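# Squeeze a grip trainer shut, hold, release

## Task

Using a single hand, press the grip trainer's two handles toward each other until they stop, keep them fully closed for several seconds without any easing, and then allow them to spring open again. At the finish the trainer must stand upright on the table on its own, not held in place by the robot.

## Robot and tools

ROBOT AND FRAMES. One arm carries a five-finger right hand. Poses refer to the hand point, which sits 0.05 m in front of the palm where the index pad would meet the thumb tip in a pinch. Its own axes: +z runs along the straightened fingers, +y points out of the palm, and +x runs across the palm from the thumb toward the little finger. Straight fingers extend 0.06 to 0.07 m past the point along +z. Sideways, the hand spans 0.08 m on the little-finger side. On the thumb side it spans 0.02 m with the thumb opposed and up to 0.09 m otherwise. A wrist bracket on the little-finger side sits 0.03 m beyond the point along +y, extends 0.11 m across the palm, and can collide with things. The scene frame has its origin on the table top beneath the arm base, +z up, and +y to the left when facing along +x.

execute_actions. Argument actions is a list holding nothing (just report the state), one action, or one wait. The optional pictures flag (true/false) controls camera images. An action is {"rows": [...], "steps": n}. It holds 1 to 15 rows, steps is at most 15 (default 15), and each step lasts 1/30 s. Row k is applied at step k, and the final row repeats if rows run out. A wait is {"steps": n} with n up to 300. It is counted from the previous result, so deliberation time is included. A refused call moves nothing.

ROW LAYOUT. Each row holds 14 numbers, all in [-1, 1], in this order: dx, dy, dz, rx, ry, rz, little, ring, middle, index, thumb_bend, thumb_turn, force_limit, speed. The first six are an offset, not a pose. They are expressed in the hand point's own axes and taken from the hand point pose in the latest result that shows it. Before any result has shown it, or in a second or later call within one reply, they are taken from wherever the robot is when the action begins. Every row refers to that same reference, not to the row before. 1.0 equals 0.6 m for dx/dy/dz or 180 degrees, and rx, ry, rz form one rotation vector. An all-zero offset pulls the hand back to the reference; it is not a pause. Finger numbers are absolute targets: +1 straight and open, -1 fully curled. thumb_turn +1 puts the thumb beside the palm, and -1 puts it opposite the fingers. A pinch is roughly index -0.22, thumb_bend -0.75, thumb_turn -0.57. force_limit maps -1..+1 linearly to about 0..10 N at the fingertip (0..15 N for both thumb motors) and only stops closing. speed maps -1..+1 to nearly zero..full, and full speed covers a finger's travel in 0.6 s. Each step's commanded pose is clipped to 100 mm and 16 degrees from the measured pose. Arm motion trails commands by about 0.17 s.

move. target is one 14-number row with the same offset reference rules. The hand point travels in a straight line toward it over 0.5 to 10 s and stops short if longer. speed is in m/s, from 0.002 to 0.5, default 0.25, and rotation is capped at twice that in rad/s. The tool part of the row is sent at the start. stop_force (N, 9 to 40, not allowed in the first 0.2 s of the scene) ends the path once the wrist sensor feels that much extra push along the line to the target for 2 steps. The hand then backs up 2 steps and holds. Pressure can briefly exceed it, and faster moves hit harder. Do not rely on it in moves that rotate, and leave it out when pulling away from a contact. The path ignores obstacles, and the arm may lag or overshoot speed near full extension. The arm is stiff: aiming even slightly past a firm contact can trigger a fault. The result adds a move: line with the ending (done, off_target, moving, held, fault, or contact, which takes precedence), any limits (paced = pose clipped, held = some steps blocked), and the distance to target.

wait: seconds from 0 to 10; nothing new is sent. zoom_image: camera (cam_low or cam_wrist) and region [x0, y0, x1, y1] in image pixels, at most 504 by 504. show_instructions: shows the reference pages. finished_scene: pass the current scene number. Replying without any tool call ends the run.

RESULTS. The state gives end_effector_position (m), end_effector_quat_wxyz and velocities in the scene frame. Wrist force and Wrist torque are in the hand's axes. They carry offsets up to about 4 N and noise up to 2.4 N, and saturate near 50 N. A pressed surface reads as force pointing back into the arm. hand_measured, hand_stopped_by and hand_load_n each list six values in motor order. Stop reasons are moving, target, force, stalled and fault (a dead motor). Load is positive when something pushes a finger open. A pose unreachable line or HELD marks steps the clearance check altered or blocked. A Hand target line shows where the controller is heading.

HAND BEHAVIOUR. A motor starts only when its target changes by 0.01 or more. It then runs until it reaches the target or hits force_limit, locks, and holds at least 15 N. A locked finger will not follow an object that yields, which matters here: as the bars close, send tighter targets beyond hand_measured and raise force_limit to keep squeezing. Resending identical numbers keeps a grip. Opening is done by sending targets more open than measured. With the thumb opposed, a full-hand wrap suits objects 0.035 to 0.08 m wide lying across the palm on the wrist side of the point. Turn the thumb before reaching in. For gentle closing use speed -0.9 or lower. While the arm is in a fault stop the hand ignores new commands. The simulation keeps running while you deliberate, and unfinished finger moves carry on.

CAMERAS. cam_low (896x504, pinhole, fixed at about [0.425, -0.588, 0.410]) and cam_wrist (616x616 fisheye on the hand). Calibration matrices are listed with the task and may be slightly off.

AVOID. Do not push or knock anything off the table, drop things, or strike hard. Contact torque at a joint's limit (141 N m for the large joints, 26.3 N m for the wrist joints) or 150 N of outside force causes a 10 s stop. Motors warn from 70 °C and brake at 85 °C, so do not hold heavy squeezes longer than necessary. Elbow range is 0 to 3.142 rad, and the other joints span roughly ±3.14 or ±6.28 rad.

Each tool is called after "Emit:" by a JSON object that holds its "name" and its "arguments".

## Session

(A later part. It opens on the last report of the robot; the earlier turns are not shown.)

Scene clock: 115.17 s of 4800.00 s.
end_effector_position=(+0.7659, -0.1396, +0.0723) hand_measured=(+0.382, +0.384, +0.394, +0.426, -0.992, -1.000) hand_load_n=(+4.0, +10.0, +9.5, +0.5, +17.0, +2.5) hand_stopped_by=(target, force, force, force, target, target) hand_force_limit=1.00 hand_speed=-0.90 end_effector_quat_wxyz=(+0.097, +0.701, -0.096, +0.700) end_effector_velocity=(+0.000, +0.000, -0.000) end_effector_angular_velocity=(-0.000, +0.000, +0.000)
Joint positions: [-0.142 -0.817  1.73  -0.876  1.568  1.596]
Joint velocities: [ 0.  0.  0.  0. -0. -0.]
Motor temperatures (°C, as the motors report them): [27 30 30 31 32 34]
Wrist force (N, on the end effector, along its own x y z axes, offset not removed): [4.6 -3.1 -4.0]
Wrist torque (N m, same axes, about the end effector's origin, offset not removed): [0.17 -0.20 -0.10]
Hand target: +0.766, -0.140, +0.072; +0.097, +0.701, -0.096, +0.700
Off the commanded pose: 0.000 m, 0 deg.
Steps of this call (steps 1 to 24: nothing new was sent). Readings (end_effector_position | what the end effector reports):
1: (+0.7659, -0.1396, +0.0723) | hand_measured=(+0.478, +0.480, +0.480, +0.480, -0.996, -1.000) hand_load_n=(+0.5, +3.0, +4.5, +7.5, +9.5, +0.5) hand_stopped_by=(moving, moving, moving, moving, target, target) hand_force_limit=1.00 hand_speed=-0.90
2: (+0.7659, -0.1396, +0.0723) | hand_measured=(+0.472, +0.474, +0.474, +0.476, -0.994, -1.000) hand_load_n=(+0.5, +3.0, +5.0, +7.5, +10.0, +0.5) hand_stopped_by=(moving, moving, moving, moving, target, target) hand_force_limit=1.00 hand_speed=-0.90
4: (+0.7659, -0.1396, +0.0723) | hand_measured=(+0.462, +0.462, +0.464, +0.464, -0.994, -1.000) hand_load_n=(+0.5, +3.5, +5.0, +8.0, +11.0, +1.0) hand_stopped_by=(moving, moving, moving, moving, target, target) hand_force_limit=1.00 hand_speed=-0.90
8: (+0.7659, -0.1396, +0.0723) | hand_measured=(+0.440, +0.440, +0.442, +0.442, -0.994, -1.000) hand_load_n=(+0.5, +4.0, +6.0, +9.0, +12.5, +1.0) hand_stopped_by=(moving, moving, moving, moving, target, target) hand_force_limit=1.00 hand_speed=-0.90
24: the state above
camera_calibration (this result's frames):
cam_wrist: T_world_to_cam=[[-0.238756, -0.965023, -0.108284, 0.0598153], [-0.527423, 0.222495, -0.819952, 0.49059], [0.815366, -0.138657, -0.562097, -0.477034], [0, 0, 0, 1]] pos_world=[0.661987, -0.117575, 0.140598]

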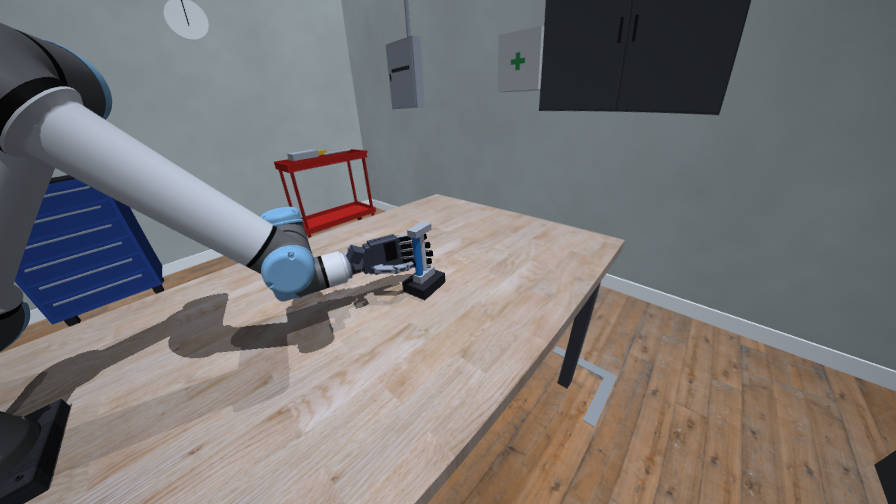

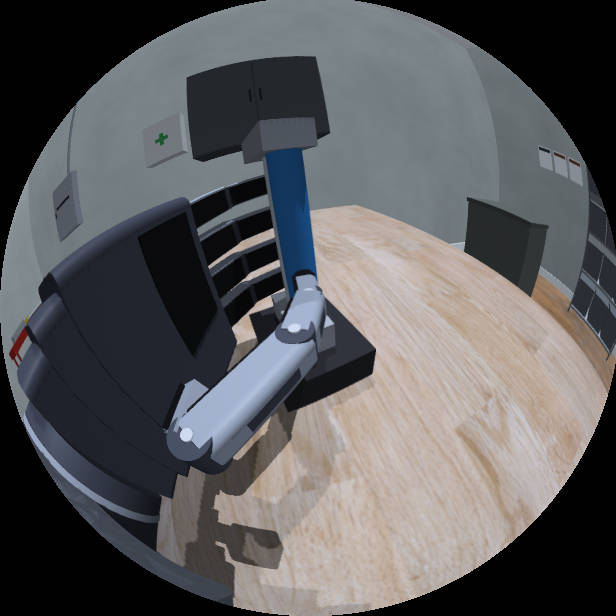

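Works; keep ratcheting.

Emit:
{"name": "execute_actions", "arguments": {"actions": [{"rows":[[0,0,0,0,0,0,0.25,0.38,0.38,0.25,-1,-1,1,-0.9]],"steps":15}], "pictures": false}}

Emit:
{"name": "execute_actions", "arguments": {"actions": [{"rows":[[0,0,0,0,0,0,0.25,0.25,0.25,0.25,-1,-1,1,-0.9]],"steps":15}], "pictures": false}}

Emit:
{"name": "execute_actions", "arguments": {"actions": [{"rows":[[0,0,0,0,0,0,0.23,0.23,0.23,0.23,-1,-1,1,-0.93]],"steps":15}]}}

Emit:
{"name": "zoom_image", "arguments": {"camera": "cam_low", "region": [350,210,460,310]}}

Scene clock: 123.03 s of 4800.00 s.
end_effector_position=(+0.7659, -0.1396, +0.0723) hand_measured=(+0.358, +0.384, +0.394, +0.392, -0.992, -1.000) hand_load_n=(+9.5, +4.0, +3.5, +10.5, +17.5, +2.5) hand_stopped_by=(force, force, force, force, target, target) hand_force_limit=1.00 hand_speed=-0.90 end_effector_quat_wxyz=(+0.097, +0.701, -0.096, +0.700) end_effector_velocity=(+0.000, +0.000, +0.000) end_effector_angular_velocity=(-0.001, -0.000, +0.000)
Joint positions: [-0.142 -0.817  1.73  -0.876  1.568  1.596]
Joint velocities: [ 0.    -0.     0.    -0.    -0.    -0.001]
Motor temperatures (°C, as the motors report them): [27 30 30 31 32 34]
Wrist force (N, on the end effector, along its own x y z axes, offset not removed): [3.8 3.0 -0.9]
Wrist torque (N m, same axes, about the end effector's origin, offset not removed): [1.10 -0.22 0.01]
Hand target: +0.766, -0.140, +0.072; +0.097, +0.701, -0.096, +0.700
Off the commanded pose: 0.000 m, 0 deg.
Steps of this call (steps 1 to 90: nothing new was sent; then 4.37 s passed at rest; steps 91 to 105: all 15 steps of this action). Readings (end_effector_position | what the end effector reports):
91: (+0.7659, -0.1396, +0.0723) | hand_measured=(+0.382, +0.384, +0.394, +0.426, -0.992, -1.000) hand_load_n=(+4.0, +10.0, +10.0, +0.5, +17.0, +2.5) hand_stopped_by=(moving, force, force, moving, target, target) hand_force_limit=1.00 hand_speed=-0.90
92: (+0.7659, -0.1396, +0.0723) | hand_measured=(+0.382, +0.384, +0.394, +0.426, -0.992, -1.000) hand_load_n=(+4.0, +10.0, +10.0, +0.5, +17.0, +2.5) hand_stopped_by=(moving, force, force, moving, target, target) hand_force_limit=1.00 hand_speed=-0.90
94: (+0.7659, -0.1396, +0.0723) | hand_measured=(+0.376, +0.384, +0.394, +0.422, -0.992, -1.000) hand_load_n=(+5.0, +9.5, +9.0, +1.5, +17.0, +2.5) hand_stopped_by=(moving, force, force, moving, target, target) hand_force_limit=1.00 hand_speed=-0.90
98: (+0.7659, -0.1396, +0.0723) | hand_measured=(+0.356, +0.384, +0.394, +0.400, -0.992, -1.000) hand_load_n=(+10.5, +4.5, +4.5, +7.5, +17.5, +2.5) hand_stopped_by=(force, force, force, moving, target, target) hand_force_limit=1.00 hand_speed=-0.90
105: the state above

Scene clock: 123.53 s of 4800.00 s.
end_effector_position=(+0.7659, -0.1396, +0.0723) hand_measured=(+0.358, +0.358, +0.370, +0.392, -0.990, -1.000) hand_load_n=(+3.0, +10.0, +9.5, +5.0, +18.5, +2.5) hand_stopped_by=(force, force, force, force, target, target) hand_force_limit=1.00 hand_speed=-0.90 end_effector_quat_wxyz=(+0.097, +0.701, -0.096, +0.700) end_effector_velocity=(+0.000, +0.000, +0.001) end_effector_angular_velocity=(-0.001, -0.001, +0.000)
Joint positions: [-0.142 -0.817  1.73  -0.876  1.568  1.596]
Joint velocities: [ 0.    -0.001 -0.     0.    -0.    -0.001]
Motor temperatures (°C, as the motors report them): [27 30 30 31 32 34]
Wrist force (N, on the end effector, along its own x y z axes, offset not removed): [6.3 -4.0 1.1]
Wrist torque (N m, same axes, about the end effector's origin, offset not removed): [-0.34 -0.57 -0.07]
Hand target: +0.766, -0.140, +0.072; +0.097, +0.701, -0.096, +0.700
Off the commanded pose: 0.000 m, 0 deg.
Steps of this call (steps 1 to 15: all 15 steps of this action). Readings (end_effector_position | what the end effector reports):
1: (+0.7659, -0.1396, +0.0723) | hand_measured=(+0.358, +0.384, +0.394, +0.392, -0.992, -1.000) hand_load_n=(+9.5, +4.0, +3.5, +10.5, +17.5, +2.5) hand_stopped_by=(force, moving, moving, force, target, target) hand_force_limit=1.00 hand_speed=-0.90
2: (+0.7659, -0.1396, +0.0723) | hand_measured=(+0.358, +0.384, +0.394, +0.392, -0.992, -1.000) hand_load_n=(+9.5, +4.0, +3.5, +10.5, +17.5, +2.5) hand_stopped_by=(force, moving, moving, force, target, target) hand_force_limit=1.00 hand_speed=-0.90
4: (+0.7659, -0.1396, +0.0723) | hand_measured=(+0.358, +0.378, +0.388, +0.392, -0.992, -1.000) hand_load_n=(+8.5, +5.5, +5.0, +9.5, +17.5, +2.5) hand_stopped_by=(force, moving, moving, force, target, target) hand_force_limit=1.00 hand_speed=-0.90
8: (+0.7659, -0.1396, +0.0723) | hand_measured=(+0.358, +0.358, +0.368, +0.392, -0.990, -1.000) hand_load_n=(+3.0, +10.5, +10.0, +5.0, +18.5, +2.5) hand_stopped_by=(force, force, force, force, target, target) hand_force_limit=1.00 hand_speed=-0.90
15: the state above

Scene clock: 124.03 s of 4800.00 s.
end_effector_position=(+0.7659, -0.1396, +0.0723) hand_measured=(+0.330, +0.358, +0.360, +0.370, -0.990, -1.000) hand_load_n=(+10.0, +3.5, +8.0, +9.5, +19.5, +3.0) hand_stopped_by=(force, force, force, force, target, target) hand_force_limit=1.00 hand_speed=-0.93 end_effector_quat_wxyz=(+0.097, +0.701, -0.096, +0.700) end_effector_velocity=(+0.000, -0.000, +0.001) end_effector_angular_velocity=(-0.001, -0.002, -0.000)
Joint positions: [-0.142 -0.817  1.73  -0.876  1.568  1.596]
Joint velocities: [ 0.    -0.001 -0.    -0.001  0.    -0.001]
Motor temperatures (°C, as the motors report them): [27 30 30 31 32 34]
Wrist force (N, on the end effector, along its own x y z axes, offset not removed): [3.9 -1.1 2.9]
Wrist torque (N m, same axes, about the end effector's origin, offset not removed): [0.07 -0.11 -0.19]
Hand target: +0.766, -0.140, +0.072; +0.097, +0.701, -0.096, +0.700
Off the commanded pose: 0.000 m, 0 deg.
Steps of this call (steps 1 to 15: all 15 steps of this action). Readings (end_effector_position | what the end effector reports):
1: (+0.7659, -0.1396, +0.0723) | hand_measured=(+0.358, +0.358, +0.370, +0.392, -0.990, -1.000) hand_load_n=(+3.0, +10.0, +9.5, +5.0, +18.5, +2.5) hand_stopped_by=(moving, force, moving, moving, target, target) hand_force_limit=1.00 hand_speed=-0.93
2: (+0.7659, -0.1396, +0.0723) | hand_measured=(+0.358, +0.358, +0.370, +0.392, -0.990, -1.000) hand_load_n=(+3.0, +10.0, +9.5, +5.0, +18.5, +2.5) hand_stopped_by=(moving, force, moving, moving, target, target) hand_force_limit=1.00 hand_speed=-0.93
4: (+0.7659, -0.1396, +0.0723) | hand_measured=(+0.354, +0.358, +0.368, +0.388, -0.990, -1.000) hand_load_n=(+4.0, +9.0, +10.0, +6.0, +18.5, +2.5) hand_stopped_by=(moving, force, moving, moving, target, target) hand_force_limit=1.00 hand_speed=-0.93
8: (+0.7659, -0.1396, +0.0723) | hand_measured=(+0.340, +0.358, +0.358, +0.374, -0.990, -1.000) hand_load_n=(+6.5, +4.5, +10.0, +9.0, +19.0, +2.5) hand_stopped_by=(moving, force, force, moving, target, target) hand_force_limit=1.00 hand_speed=-0.93
15: the state above
camera_calibration (this result's frames):
cam_wrist: T_world_to_cam=[[-0.238757, -0.965023, -0.108284, 0.059813], [-0.527428, 0.222497, -0.819948, 0.490575], [0.815361, -0.138656, -0.562103, -0.477043], [0, 0, 0, 1]] pos_world=[0.661987, -0.117575, 0.140575]

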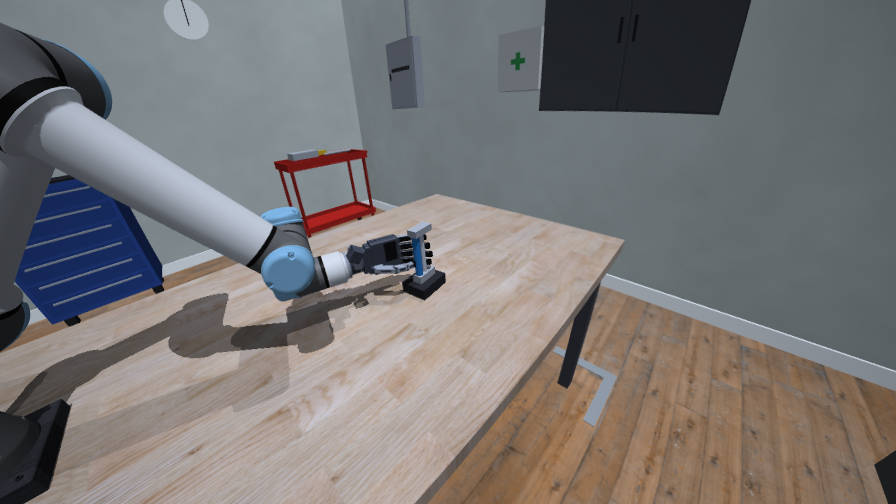

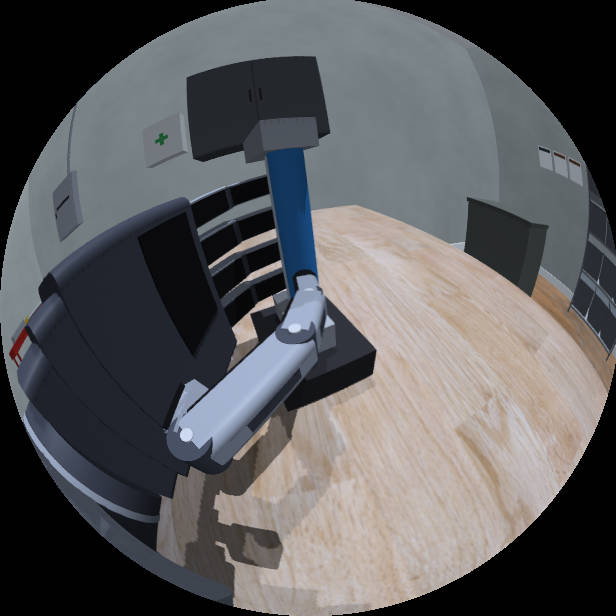

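Region (350, 210, 460, 310) of cam_low's 896x504 image, scaled by 4.582, with more detail than that image has; it fills the top 458 rows of this view, and the rest is white.

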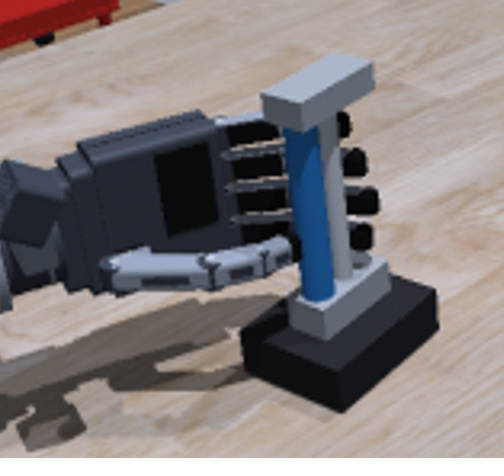

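Emit:
{"name": "execute_actions", "arguments": {"actions": [{"rows":[[0,0,0,0,0,0,0.21,0.21,0.21,0.21,-1,-1,1,-0.93]],"steps":15}], "pictures": false}}

Emit:
{"name": "execute_actions", "arguments": {"actions": [{"rows":[[0,0,0,0,0,0,0.19,0.19,0.19,0.19,-1,-1,1,-0.93]],"steps":15}], "pictures": false}}

Emit:
{"name": "execute_actions", "arguments": {"actions": [{"rows":[[0,0,0,0,0,0,0.17,0.17,0.17,0.17,-1,-1,1,-0.93]],"steps":15}], "pictures": false}}

Emit:
{"name": "execute_actions", "arguments": {"actions": [{"rows":[[0,0,0,0,0,0,0.15,0.15,0.15,0.15,-1,-1,1,-0.93]],"steps":15}]}}

Emit:
{"name": "zoom_image", "arguments": {"camera": "cam_low", "region": [350,210,460,310]}}

Scene clock: 131.50 s of 4800.00 s.
end_effector_position=(+0.7659, -0.1396, +0.0723) hand_measured=(+0.316, +0.330, +0.344, +0.362, -0.990, -1.000) hand_load_n=(+7.5, +9.5, +8.5, +7.0, +20.5, +3.0) hand_stopped_by=(force, force, force, force, target, target) hand_force_limit=1.00 hand_speed=-0.93 end_effector_quat_wxyz=(+0.097, +0.701, -0.096, +0.700) end_effector_velocity=(+0.000, -0.001, +0.000) end_effector_angular_velocity=(+0.000, -0.001, -0.001)
Joint positions: [-0.142 -0.817  1.73  -0.876  1.568  1.596]
Joint velocities: [-0.001  0.001 -0.001 -0.     0.     0.   ]
Motor temperatures (°C, as the motors report them): [27 30 30 31 32 34]
Wrist force (N, on the end effector, along its own x y z axes, offset not removed): [3.8 0.4 -1.7]
Wrist torque (N m, same axes, about the end effector's origin, offset not removed): [0.54 0.01 -0.29]
Hand target: +0.766, -0.140, +0.072; +0.097, +0.701, -0.096, +0.700
Off the commanded pose: 0.000 m, 0 deg.
Steps of this call (steps 1 to 90: nothing new was sent; then 3.97 s passed at rest; steps 91 to 105: all 15 steps of this action). Readings (end_effector_position | what the end effector reports):
91: (+0.7659, -0.1396, +0.0723) | hand_measured=(+0.330, +0.358, +0.360, +0.370, -0.990, -1.000) hand_load_n=(+10.0, +3.5, +8.0, +9.5, +19.5, +3.0) hand_stopped_by=(moving, moving, moving, moving, target, target) hand_force_limit=1.00 hand_speed=-0.93
92: (+0.7659, -0.1396, +0.0723) | hand_measured=(+0.330, +0.358, +0.360, +0.370, -0.990, -1.000) hand_load_n=(+10.0, +3.5, +8.0, +9.5, +19.5, +3.0) hand_stopped_by=(moving, moving, moving, moving, target, target) hand_force_limit=1.00 hand_speed=-0.93
94: (+0.7659, -0.1396, +0.0723) | hand_measured=(+0.326, +0.354, +0.358, +0.368, -0.990, -1.000) hand_load_n=(+10.0, +4.0, +8.0, +9.5, +19.5, +3.0) hand_stopped_by=(moving, moving, moving, moving, target, target) hand_force_limit=1.00 hand_speed=-0.93
98: (+0.7659, -0.1396, +0.0723) | hand_measured=(+0.316, +0.340, +0.344, +0.362, -0.990, -1.000) hand_load_n=(+9.0, +5.5, +10.0, +8.0, +20.0, +3.0) hand_stopped_by=(force, moving, force, force, target, target) hand_force_limit=1.00 hand_speed=-0.93
105: the state above

Scene clock: 132.00 s of 4800.00 s.
end_effector_position=(+0.7659, -0.1396, +0.0723) hand_measured=(+0.304, +0.324, +0.336, +0.352, -0.988, -1.000) hand_load_n=(+9.5, +8.5, +9.5, +9.5, +22.0, +3.5) hand_stopped_by=(force, force, force, force, target, target) hand_force_limit=1.00 hand_speed=-0.93 end_effector_quat_wxyz=(+0.097, +0.701, -0.096, +0.700) end_effector_velocity=(+0.000, -0.000, +0.000) end_effector_angular_velocity=(-0.001, -0.000, +0.000)
Joint positions: [-0.142 -0.817  1.73  -0.876  1.568  1.596]
Joint velocities: [-0.    -0.    -0.    -0.    -0.    -0.001]
Motor temperatures (°C, as the motors report them): [27 30 30 31 32 34]
Wrist force (N, on the end effector, along its own x y z axes, offset not removed): [9.0 -5.0 -4.3]
Wrist torque (N m, same axes, about the end effector's origin, offset not removed): [0.15 -0.40 -0.38]
Hand target: +0.766, -0.140, +0.072; +0.097, +0.701, -0.096, +0.700
Off the commanded pose: 0.000 m, 0 deg.
Steps of this call (steps 1 to 15: all 15 steps of this action). Readings (end_effector_position | what the end effector reports):
1: (+0.7659, -0.1396, +0.0723) | hand_measured=(+0.316, +0.330, +0.344, +0.362, -0.990, -1.000) hand_load_n=(+7.5, +9.5, +8.5, +7.0, +20.5, +3.0) hand_stopped_by=(moving, moving, moving, moving, target, target) hand_force_limit=1.00 hand_speed=-0.93
2: (+0.7659, -0.1396, +0.0723) | hand_measured=(+0.316, +0.330, +0.344, +0.362, -0.990, -1.000) hand_load_n=(+7.5, +9.5, +8.5, +7.0, +20.5, +3.0) hand_stopped_by=(moving, moving, moving, moving, target, target) hand_force_limit=1.00 hand_speed=-0.93
4: (+0.7659, -0.1396, +0.0723) | hand_measured=(+0.314, +0.328, +0.342, +0.358, -0.990, -1.000) hand_load_n=(+7.5, +10.0, +8.5, +8.0, +21.0, +3.5) hand_stopped_by=(moving, moving, moving, moving, target, target) hand_force_limit=1.00 hand_speed=-0.93
8: (+0.7659, -0.1396, +0.0723) | hand_measured=(+0.304, +0.324, +0.336, +0.352, -0.988, -1.000) hand_load_n=(+10.0, +8.5, +9.0, +9.5, +22.0, +3.5) hand_stopped_by=(force, force, force, force, target, target) hand_force_limit=1.00 hand_speed=-0.93
15: the state above

Scene clock: 132.50 s of 4800.00 s.
end_effector_position=(+0.7659, -0.1396, +0.0723) hand_measured=(+0.298, +0.316, +0.334, +0.350, -0.988, -1.000) hand_load_n=(+9.5, +10.5, +9.5, +9.0, +22.5, +4.0) hand_stopped_by=(force, force, force, force, target, target) hand_force_limit=1.00 hand_speed=-0.93 end_effector_quat_wxyz=(+0.097, +0.701, -0.096, +0.700) end_effector_velocity=(+0.000, -0.000, +0.000) end_effector_angular_velocity=(-0.002, +0.000, -0.000)
Joint positions: [-0.142 -0.817  1.73  -0.876  1.568  1.596]
Joint velocities: [-0.     0.    -0.     0.    -0.    -0.002]
Motor temperatures (°C, as the motors report them): [27 30 30 31 32 34]
Wrist force (N, on the end effector, along its own x y z axes, offset not removed): [6.9 -4.7 -3.5]
Wrist torque (N m, same axes, about the end effector's origin, offset not removed): [0.12 0.25 -0.12]
Hand target: +0.766, -0.140, +0.072; +0.097, +0.701, -0.096, +0.700
Off the commanded pose: 0.000 m, 0 deg.
Steps of this call (steps 1 to 15: all 15 steps of this action). Readings (end_effector_position | what the end effector reports):
1: (+0.7659, -0.1396, +0.0723) | hand_measured=(+0.304, +0.324, +0.336, +0.352, -0.988, -1.000) hand_load_n=(+9.5, +8.5, +9.5, +9.5, +22.0, +3.5) hand_stopped_by=(moving, moving, moving, moving, target, target) hand_force_limit=1.00 hand_speed=-0.93
2: (+0.7659, -0.1396, +0.0723) | hand_measured=(+0.304, +0.324, +0.336, +0.352, -0.988, -1.000) hand_load_n=(+9.5, +8.5, +9.5, +9.5, +22.0, +3.5) hand_stopped_by=(moving, moving, moving, moving, target, target) hand_force_limit=1.00 hand_speed=-0.93
4: (+0.7659, -0.1396, +0.0723) | hand_measured=(+0.300, +0.322, +0.334, +0.350, -0.988, -1.000) hand_load_n=(+10.0, +9.0, +9.5, +10.0, +22.5, +4.0) hand_stopped_by=(moving, moving, moving, force, target, target) hand_force_limit=1.00 hand_speed=-0.93
8: (+0.7659, -0.1396, +0.0723) | hand_measured=(+0.298, +0.316, +0.334, +0.350, -0.988, -1.000) hand_load_n=(+9.5, +10.5, +9.5, +9.0, +22.5, +4.0) hand_stopped_by=(force, force, force, force, target, target) hand_force_limit=1.00 hand_speed=-0.93
15: the state above

Scene clock: 133.00 s of 4800.00 s.
end_effector_position=(+0.7659, -0.1396, +0.0723) hand_measured=(+0.296, +0.316, +0.332, +0.346, -0.988, -1.000) hand_load_n=(+9.5, +10.0, +9.5, +10.5, +23.0, +4.0) hand_stopped_by=(force, force, force, force, target, target) hand_force_limit=1.00 hand_speed=-0.93 end_effector_quat_wxyz=(+0.097, +0.701, -0.096, +0.700) end_effector_velocity=(+0.000, -0.000, -0.000) end_effector_angular_velocity=(+0.000, -0.000, -0.000)
Joint positions: [-0.142 -0.817  1.73  -0.876  1.568  1.596]
Joint velocities: [-0.  0. -0.  0.  0.  0.]
Motor temperatures (°C, as the motors report them): [27 30 30 31 32 34]
Wrist force (N, on the end effector, along its own x y z axes, offset not removed): [6.9 -0.1 -2.2]
Wrist torque (N m, same axes, about the end effector's origin, offset not removed): [0.89 0.24 0.05]
Hand target: +0.766, -0.140, +0.072; +0.097, +0.701, -0.096, +0.700
Off the commanded pose: 0.000 m, 0 deg.
Steps of this call (steps 1 to 15: all 15 steps of this action). Readings (end_effector_position | what the end effector reports):
1: (+0.7659, -0.1396, +0.0723) | hand_measured=(+0.298, +0.316, +0.334, +0.350, -0.988, -1.000) hand_load_n=(+9.5, +10.5, +9.5, +9.0, +22.5, +4.0) hand_stopped_by=(moving, force, moving, moving, target, target) hand_force_limit=1.00 hand_speed=-0.93
2: (+0.7659, -0.1396, +0.0723) | hand_measured=(+0.298, +0.316, +0.334, +0.350, -0.988, -1.000) hand_load_n=(+9.5, +10.5, +9.5, +9.0, +22.5, +4.0) hand_stopped_by=(moving, force, moving, moving, target, target) hand_force_limit=1.00 hand_speed=-0.93
4: (+0.7659, -0.1396, +0.0723) | hand_measured=(+0.296, +0.316, +0.332, +0.348, -0.988, -1.000) hand_load_n=(+10.0, +10.0, +10.0, +10.0, +23.0, +4.0) hand_stopped_by=(force, force, force, moving, target, target) hand_force_limit=1.00 hand_speed=-0.93
8: (+0.7659, -0.1396, +0.0723) | hand_measured=(+0.296, +0.316, +0.332, +0.346, -0.988, -1.000) hand_load_n=(+9.5, +10.0, +9.5, +10.5, +23.0, +4.0) hand_stopped_by=(force, force, force, force, target, target) hand_force_limit=1.00 hand_speed=-0.93
15: the state above
camera_calibration (this result's frames):
cam_wrist: T_world_to_cam=[[-0.238756, -0.965023, -0.108284, 0.0598127], [-0.527425, 0.222496, -0.81995, 0.490574], [0.815364, -0.138657, -0.5621, -0.477045], [0, 0, 0, 1]] pos_world=[0.661987, -0.117576, 0.140576]

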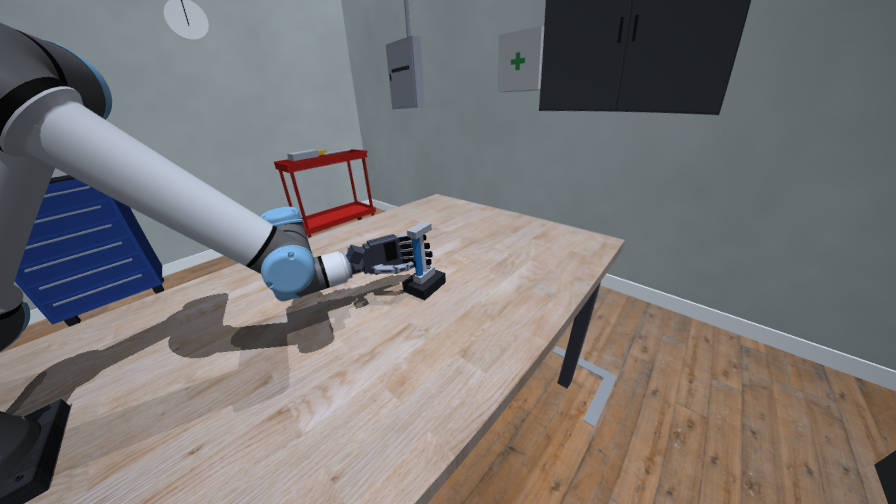

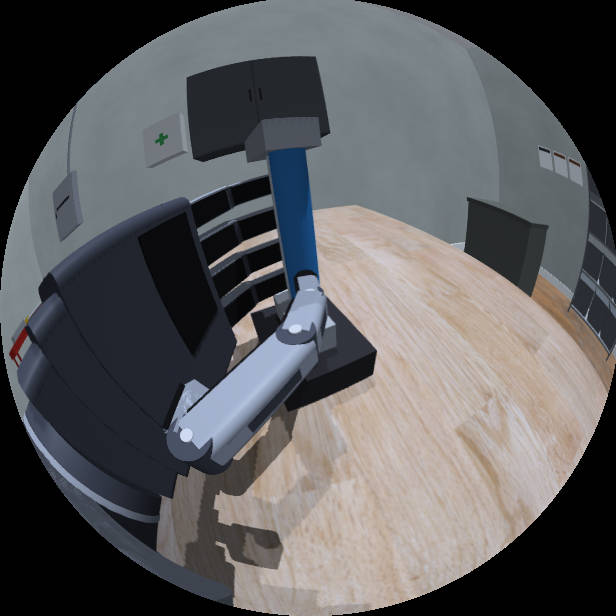

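Region (350, 210, 460, 310) of cam_low's 896x504 image, scaled by 4.582, with more detail than that image has; it fills the top 458 rows of this view, and the rest is white.

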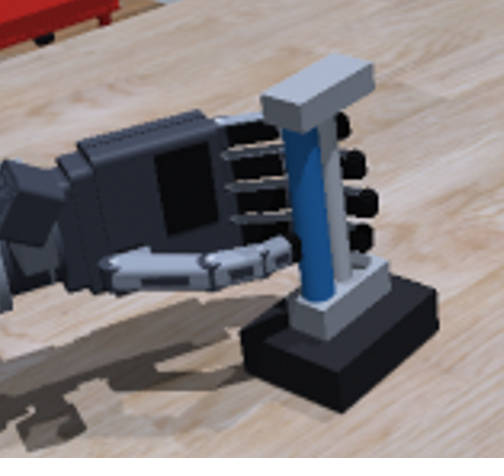

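Emit:
{"name": "execute_actions", "arguments": {"actions": [{"rows":[[0,0,0,0,0,0,0.13,0.13,0.13,0.13,-1,-1,1,-0.6]],"steps":15}], "pictures": false}}

Emit:
{"name": "wait", "arguments": {"seconds": 5}}

Emit:
{"name": "execute_actions", "arguments": {"actions": [{"rows":[[0,0,0,0,0,0,0.85,0.85,0.85,0.85,-1,-1,1,-0.9]],"steps":15}], "pictures": false}}

Emit:
{"name": "wait", "arguments": {"seconds": 2.9}}

Emit:
{"name": "move", "arguments": {"target": [0,-0.01,-0.15,0,0,0,1,1,1,1,-1,-1,1,0.5], "speed": 0.08}}

Scene clock: 141.73 s of 4800.00 s.
end_effector_position=(+0.7659, -0.1396, +0.0723) hand_measured=(+0.294, +0.316, +0.332, +0.346, -0.988, -1.000) hand_load_n=(+10.5, +9.5, +9.5, +10.5, +23.0, +4.0) hand_stopped_by=(force, force, force, force, target, target) hand_force_limit=1.00 hand_speed=-0.60 end_effector_quat_wxyz=(+0.097, +0.701, -0.096, +0.700) end_effector_velocity=(-0.000, +0.000, -0.000) end_effector_angular_velocity=(-0.001, +0.001, +0.000)
Joint positions: [-0.142 -0.817  1.73  -0.876  1.568  1.596]
Joint velocities: [ 0.     0.001  0.     0.    -0.    -0.001]
Motor temperatures (°C, as the motors report them): [27 30 30 31 32 34]
Wrist force (N, on the end effector, along its own x y z axes, offset not removed): [8.9 -1.4 -1.6]
Wrist torque (N m, same axes, about the end effector's origin, offset not removed): [0.28 -0.20 -0.11]
Hand target: +0.766, -0.140, +0.072; +0.097, +0.701, -0.096, +0.700
Off the commanded pose: 0.000 m, 0 deg.
Steps of this call (steps 1 to 90: nothing new was sent; then 5.23 s passed at rest; steps 91 to 105: all 15 steps of this action). Readings (end_effector_position | what the end effector reports):
91: (+0.7659, -0.1396, +0.0723) | hand_measured=(+0.296, +0.316, +0.332, +0.346, -0.988, -1.000) hand_load_n=(+9.5, +10.0, +9.5, +10.5, +23.0, +4.0) hand_stopped_by=(moving, force, moving, force, target, target) hand_force_limit=1.00 hand_speed=-0.60
92: (+0.7659, -0.1396, +0.0723) | hand_measured=(+0.296, +0.316, +0.332, +0.346, -0.988, -1.000) hand_load_n=(+9.5, +10.0, +9.5, +10.5, +23.0, +4.0) hand_stopped_by=(moving, force, moving, force, target, target) hand_force_limit=1.00 hand_speed=-0.60
94: (+0.7659, -0.1396, +0.0723) | hand_measured=(+0.292, +0.316, +0.330, +0.346, -0.988, -1.000) hand_load_n=(+11.0, +9.5, +10.5, +10.5, +23.0, +4.0) hand_stopped_by=(force, force, force, force, target, target) hand_force_limit=1.00 hand_speed=-0.60
98: (+0.7659, -0.1396, +0.0723) | hand_measured=(+0.294, +0.316, +0.332, +0.346, -0.988, -1.000) hand_load_n=(+10.5, +9.5, +9.5, +10.5, +23.0, +4.0) hand_stopped_by=(force, force, force, force, target, target) hand_force_limit=1.00 hand_speed=-0.60
105: the state above

Scene clock: 146.73 s of 4800.00 s.
end_effector_position=(+0.7659, -0.1396, +0.0723) hand_measured=(+0.294, +0.316, +0.332, +0.346, -0.988, -1.000) hand_load_n=(+10.5, +9.5, +9.5, +10.5, +23.0, +4.0) hand_stopped_by=(force, force, force, force, target, target) hand_force_limit=1.00 hand_speed=-0.60 end_effector_quat_wxyz=(+0.097, +0.701, -0.096, +0.700) end_effector_velocity=(-0.001, +0.000, -0.000) end_effector_angular_velocity=(-0.000, +0.001, -0.000)
Joint positions: [-0.142 -0.817  1.73  -0.876  1.568  1.596]
Joint velocities: [ 0.    -0.     0.001  0.     0.    -0.001]
Motor temperatures (°C, as the motors report them): [27 30 30 31 32 34]
Wrist force (N, on the end effector, along its own x y z axes, offset not removed): [8.2 -8.0 -1.8]
Wrist torque (N m, same axes, about the end effector's origin, offset not removed): [-0.55 -0.12 -0.19]
Hand target: +0.766, -0.140, +0.072; +0.097, +0.701, -0.096, +0.700
Off the commanded pose: 0.000 m, 0 deg.
Steps of this call (steps 1 to 90: nothing new was sent; then 2.00 s passed at rest). Readings (end_effector_position | what the end effector reports):
1: (+0.7659, -0.1396, +0.0723) | hand_measured=(+0.294, +0.316, +0.332, +0.346, -0.988, -1.000) hand_load_n=(+10.5, +9.5, +9.5, +10.5, +23.0, +4.0) hand_stopped_by=(force, force, force, force, target, target) hand_force_limit=1.00 hand_speed=-0.60
2: (+0.7659, -0.1396, +0.0723) | hand_measured=(+0.294, +0.316, +0.332, +0.346, -0.988, -1.000) hand_load_n=(+10.5, +9.5, +9.5, +10.5, +23.0, +4.0) hand_stopped_by=(force, force, force, force, target, target) hand_force_limit=1.00 hand_speed=-0.60
4: (+0.7659, -0.1396, +0.0723) | hand_measured=(+0.294, +0.316, +0.332, +0.346, -0.988, -1.000) hand_load_n=(+10.5, +9.5, +9.5, +10.5, +23.0, +4.0) hand_stopped_by=(force, force, force, force, target, target) hand_force_limit=1.00 hand_speed=-0.60
8: (+0.7659, -0.1396, +0.0723) | hand_measured=(+0.294, +0.316, +0.332, +0.346, -0.988, -1.000) hand_load_n=(+10.5, +9.5, +9.5, +10.5, +23.0, +4.0) hand_stopped_by=(force, force, force, force, target, target) hand_force_limit=1.00 hand_speed=-0.60
90: the state above
camera_calibration (this result's frames):
cam_wrist: T_world_to_cam=[[-0.238756, -0.965023, -0.108284, 0.0598124], [-0.527423, 0.222495, -0.819952, 0.490573], [0.815366, -0.138657, -0.562097, -0.477047], [0, 0, 0, 1]] pos_world=[0.661987, -0.117576, 0.140576]

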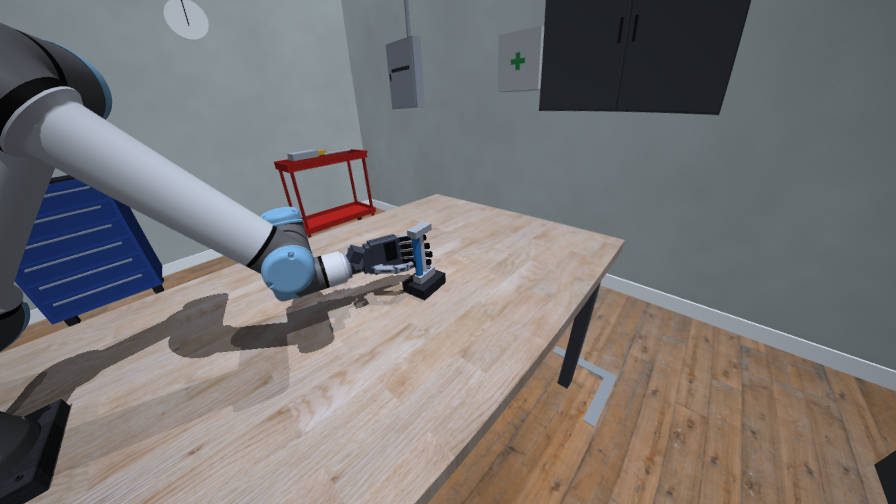

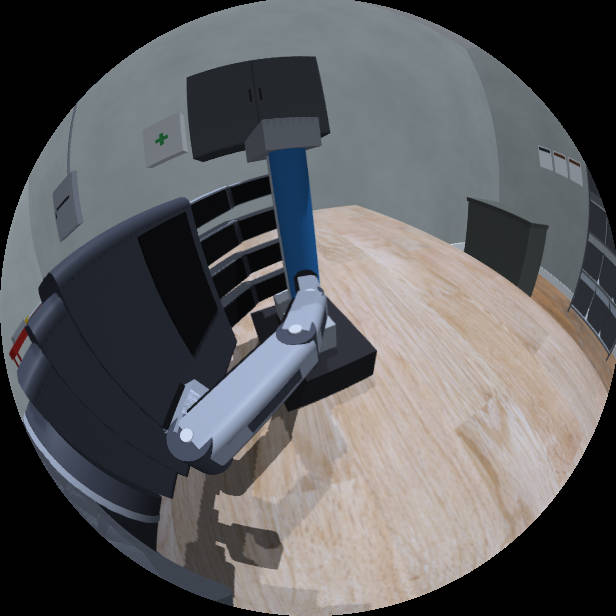

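Scene clock: 147.23 s of 4800.00 s.
end_effector_position=(+0.7659, -0.1396, +0.0723) hand_measured=(+0.360, +0.382, +0.396, +0.412, -0.988, -1.000) hand_load_n=(+10.0, +7.0, +4.5, +3.5, +16.5, +2.0) hand_stopped_by=(moving, moving, moving, moving, target, target) hand_force_limit=1.00 hand_speed=-0.90 end_effector_quat_wxyz=(+0.097, +0.701, -0.096, +0.700) end_effector_velocity=(+0.000, -0.000, +0.000) end_effector_angular_velocity=(-0.001, +0.000, -0.000)
Joint positions: [-0.142 -0.817  1.73  -0.876  1.568  1.596]
Joint velocities: [ 0.     0.    -0.     0.     0.    -0.001]
Motor temperatures (°C, as the motors report them): [27 30 30 31 32 34]
Wrist force (N, on the end effector, along its own x y z axes, offset not removed): [0.4 -0.6 -4.1]
Wrist torque (N m, same axes, about the end effector's origin, offset not removed): [0.11 0.00 -0.40]
Hand target: +0.766, -0.140, +0.072; +0.097, +0.701, -0.096, +0.700
Off the commanded pose: 0.000 m, 0 deg.
Steps of this call (steps 1 to 15: all 15 steps of this action). Readings (end_effector_position | what the end effector reports):
1: (+0.7659, -0.1396, +0.0723) | hand_measured=(+0.294, +0.316, +0.332, +0.346, -0.988, -1.000) hand_load_n=(+10.5, +9.5, +9.5, +10.5, +23.0, +4.0) hand_stopped_by=(moving, moving, moving, moving, target, target) hand_force_limit=1.00 hand_speed=-0.90
2: (+0.7659, -0.1396, +0.0723) | hand_measured=(+0.294, +0.316, +0.332, +0.346, -0.988, -1.000) hand_load_n=(+10.5, +9.5, +9.5, +10.5, +23.0, +4.0) hand_stopped_by=(moving, moving, moving, moving, target, target) hand_force_limit=1.00 hand_speed=-0.90
4: (+0.7659, -0.1396, +0.0723) | hand_measured=(+0.300, +0.320, +0.336, +0.352, -0.988, -1.000) hand_load_n=(+10.5, +9.0, +9.0, +9.5, +22.5, +3.5) hand_stopped_by=(moving, moving, moving, moving, target, target) hand_force_limit=1.00 hand_speed=-0.90
8: (+0.7659, -0.1396, +0.0723) | hand_measured=(+0.322, +0.344, +0.358, +0.374, -0.988, -1.000) hand_load_n=(+10.0, +8.0, +6.5, +6.0, +19.5, +3.0) hand_stopped_by=(moving, moving, moving, moving, target, target) hand_force_limit=1.00 hand_speed=-0.90
15: the state above

Scene clock: 150.13 s of 4800.00 s.
end_effector_position=(+0.7659, -0.1396, +0.0723) hand_measured=(+0.842, +0.850, +0.850, +0.850, -0.996, -1.000) hand_load_n=(+0.0, +0.0, +0.0, +0.0, +3.5, +0.0) hand_stopped_by=(moving, moving, target, target, target, target) hand_force_limit=1.00 hand_speed=-0.90 end_effector_quat_wxyz=(+0.097, +0.701, -0.096, +0.700) end_effector_velocity=(-0.000, +0.000, -0.000) end_effector_angular_velocity=(-0.000, +0.001, +0.000)
Joint positions: [-0.142 -0.817  1.73  -0.876  1.568  1.596]
Joint velocities: [ 0.    -0.     0.001  0.     0.    -0.   ]
Motor temperatures (°C, as the motors report them): [27 30 30 31 32 34]
Wrist force (N, on the end effector, along its own x y z axes, offset not removed): [-1.4 7.4 -0.6]
Wrist torque (N m, same axes, about the end effector's origin, offset not removed): [0.41 0.15 -0.09]
Hand target: +0.766, -0.140, +0.072; +0.097, +0.701, -0.096, +0.700
Off the commanded pose: 0.000 m, 0 deg.
Steps of this call (steps 1 to 87: nothing new was sent). Readings (end_effector_position | what the end effector reports):
1: (+0.7659, -0.1396, +0.0723) | hand_measured=(+0.366, +0.388, +0.402, +0.418, -0.988, -1.000) hand_load_n=(+10.0, +7.0, +4.5, +3.0, +16.0, +2.0) hand_stopped_by=(moving, moving, moving, moving, target, target) hand_force_limit=1.00 hand_speed=-0.90
2: (+0.7659, -0.1396, +0.0723) | hand_measured=(+0.372, +0.392, +0.408, +0.424, -0.988, -1.000) hand_load_n=(+10.0, +7.0, +4.0, +3.0, +15.5, +1.5) hand_stopped_by=(moving, moving, moving, moving, target, target) hand_force_limit=1.00 hand_speed=-0.90
4: (+0.7659, -0.1396, +0.0723) | hand_measured=(+0.382, +0.404, +0.418, +0.434, -0.988, -1.000) hand_load_n=(+10.0, +6.5, +3.5, +2.0, +15.0, +1.5) hand_stopped_by=(moving, moving, moving, moving, target, target) hand_force_limit=1.00 hand_speed=-0.90
8: (+0.7659, -0.1396, +0.0723) | hand_measured=(+0.404, +0.426, +0.440, +0.456, -0.988, -1.000) hand_load_n=(+9.5, +6.0, +2.5, +1.0, +13.0, +1.0) hand_stopped_by=(moving, moving, moving, moving, target, target) hand_force_limit=1.00 hand_speed=-0.90
87: the state above
camera_calibration (this result's frames):
cam_wrist: T_world_to_cam=[[-0.238768, -0.96502, -0.108285, 0.0598134], [-0.527427, 0.222504, -0.819947, 0.490571], [0.815359, -0.138665, -0.562105, -0.477045], [0, 0, 0, 1]] pos_world=[0.661985, -0.117583, 0.14057]

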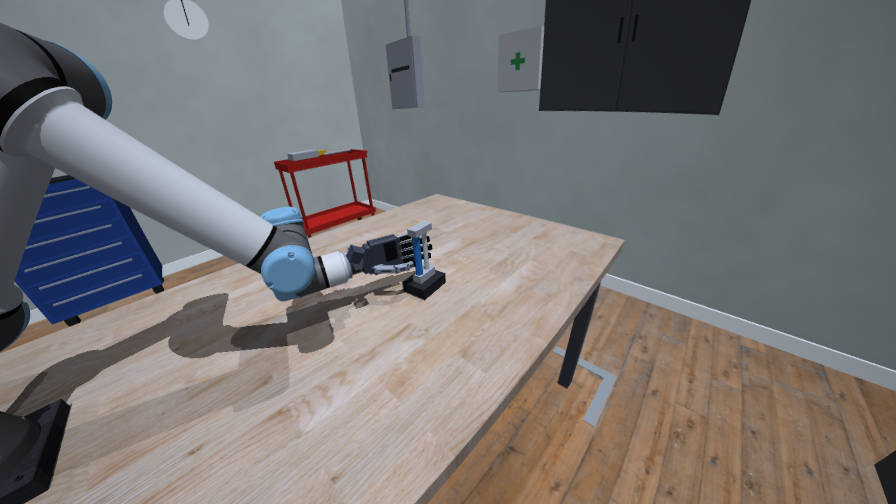

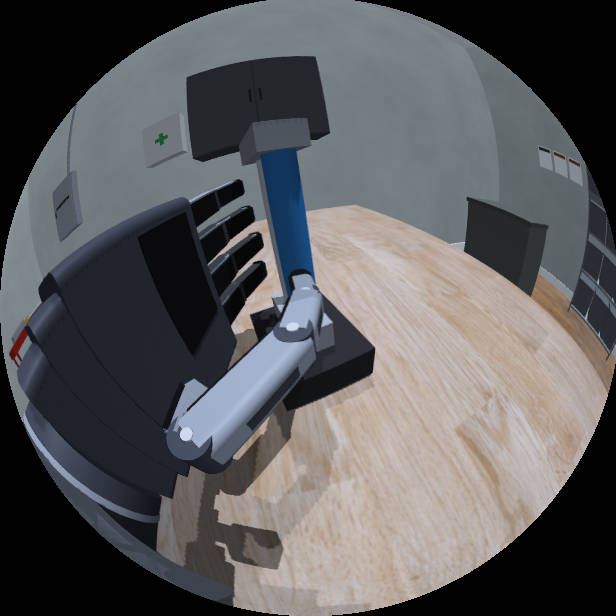

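Scene clock: 151.97 s of 4800.00 s.
end_effector_position=(+0.6812, -0.1095, +0.0725) hand_measured=(+1.000, +1.000, +1.000, +1.000, -1.000, -1.000) hand_load_n=(+0.0, +0.0, +0.0, +0.0, +0.0, +0.0) hand_stopped_by=(target, target, target, target, target, target) hand_force_limit=1.00 hand_speed=0.50 end_effector_quat_wxyz=(+0.097, +0.701, -0.096, +0.700) end_effector_velocity=(-0.002, +0.001, +0.001) end_effector_angular_velocity=(-0.001, -0.001, +0.000)
Joint positions: [-0.129 -0.944  1.999 -1.018  1.581  1.596]
Joint velocities: [ 0.    -0.004  0.007 -0.004  0.    -0.001]
Motor temperatures (°C, as the motors report them): [27 30 30 31 32 34]
Wrist force (N, on the end effector, along its own x y z axes, offset not removed): [0.0 4.8 2.7]
Wrist torque (N m, same axes, about the end effector's origin, offset not removed): [0.44 -0.16 -0.09]
Hand target: +0.681, -0.109, +0.072; +0.097, +0.701, -0.096, +0.700
Off the commanded pose: 0.000 m, 0 deg.
move: done
camera_calibration (this result's frames):
cam_wrist: T_world_to_cam=[[-0.238788, -0.965015, -0.108291, 0.0686881], [-0.527445, 0.222524, -0.81993, 0.439368], [0.815342, -0.138672, -0.562128, -0.403715], [0, 0, 0, 1]] pos_world=[0.57731, -0.0874689, 0.14075]

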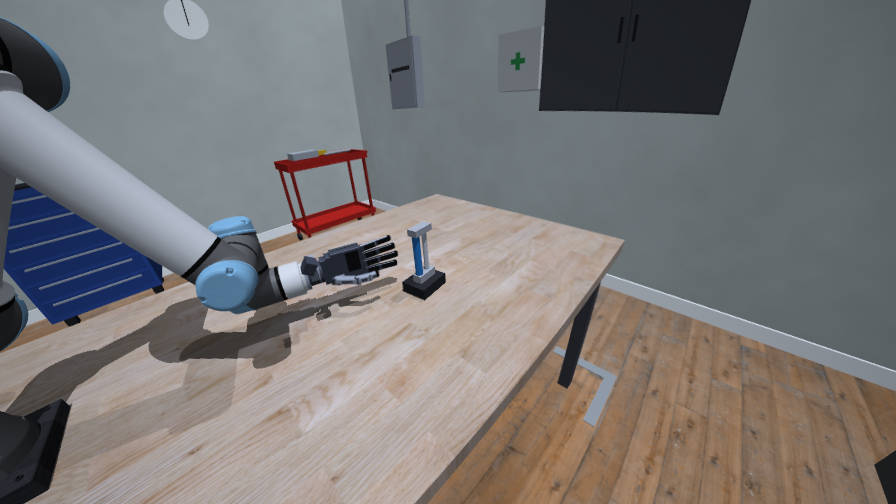

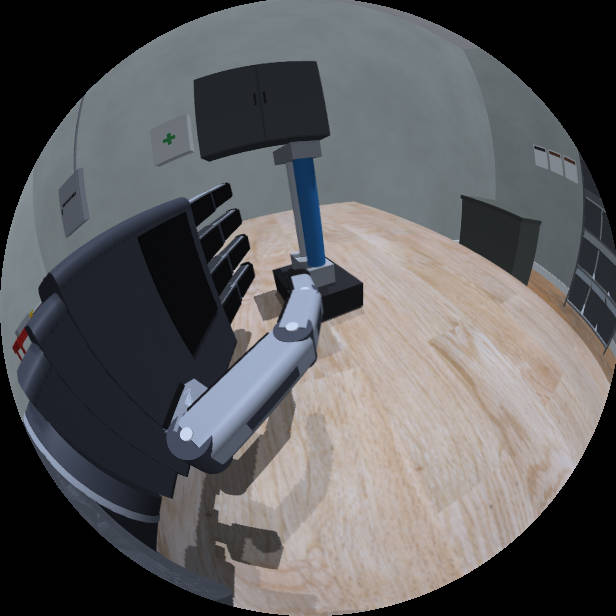

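Emit:
{"name": "finished_scene", "arguments": {"scene": 2}}

The scene is finished: the task was done.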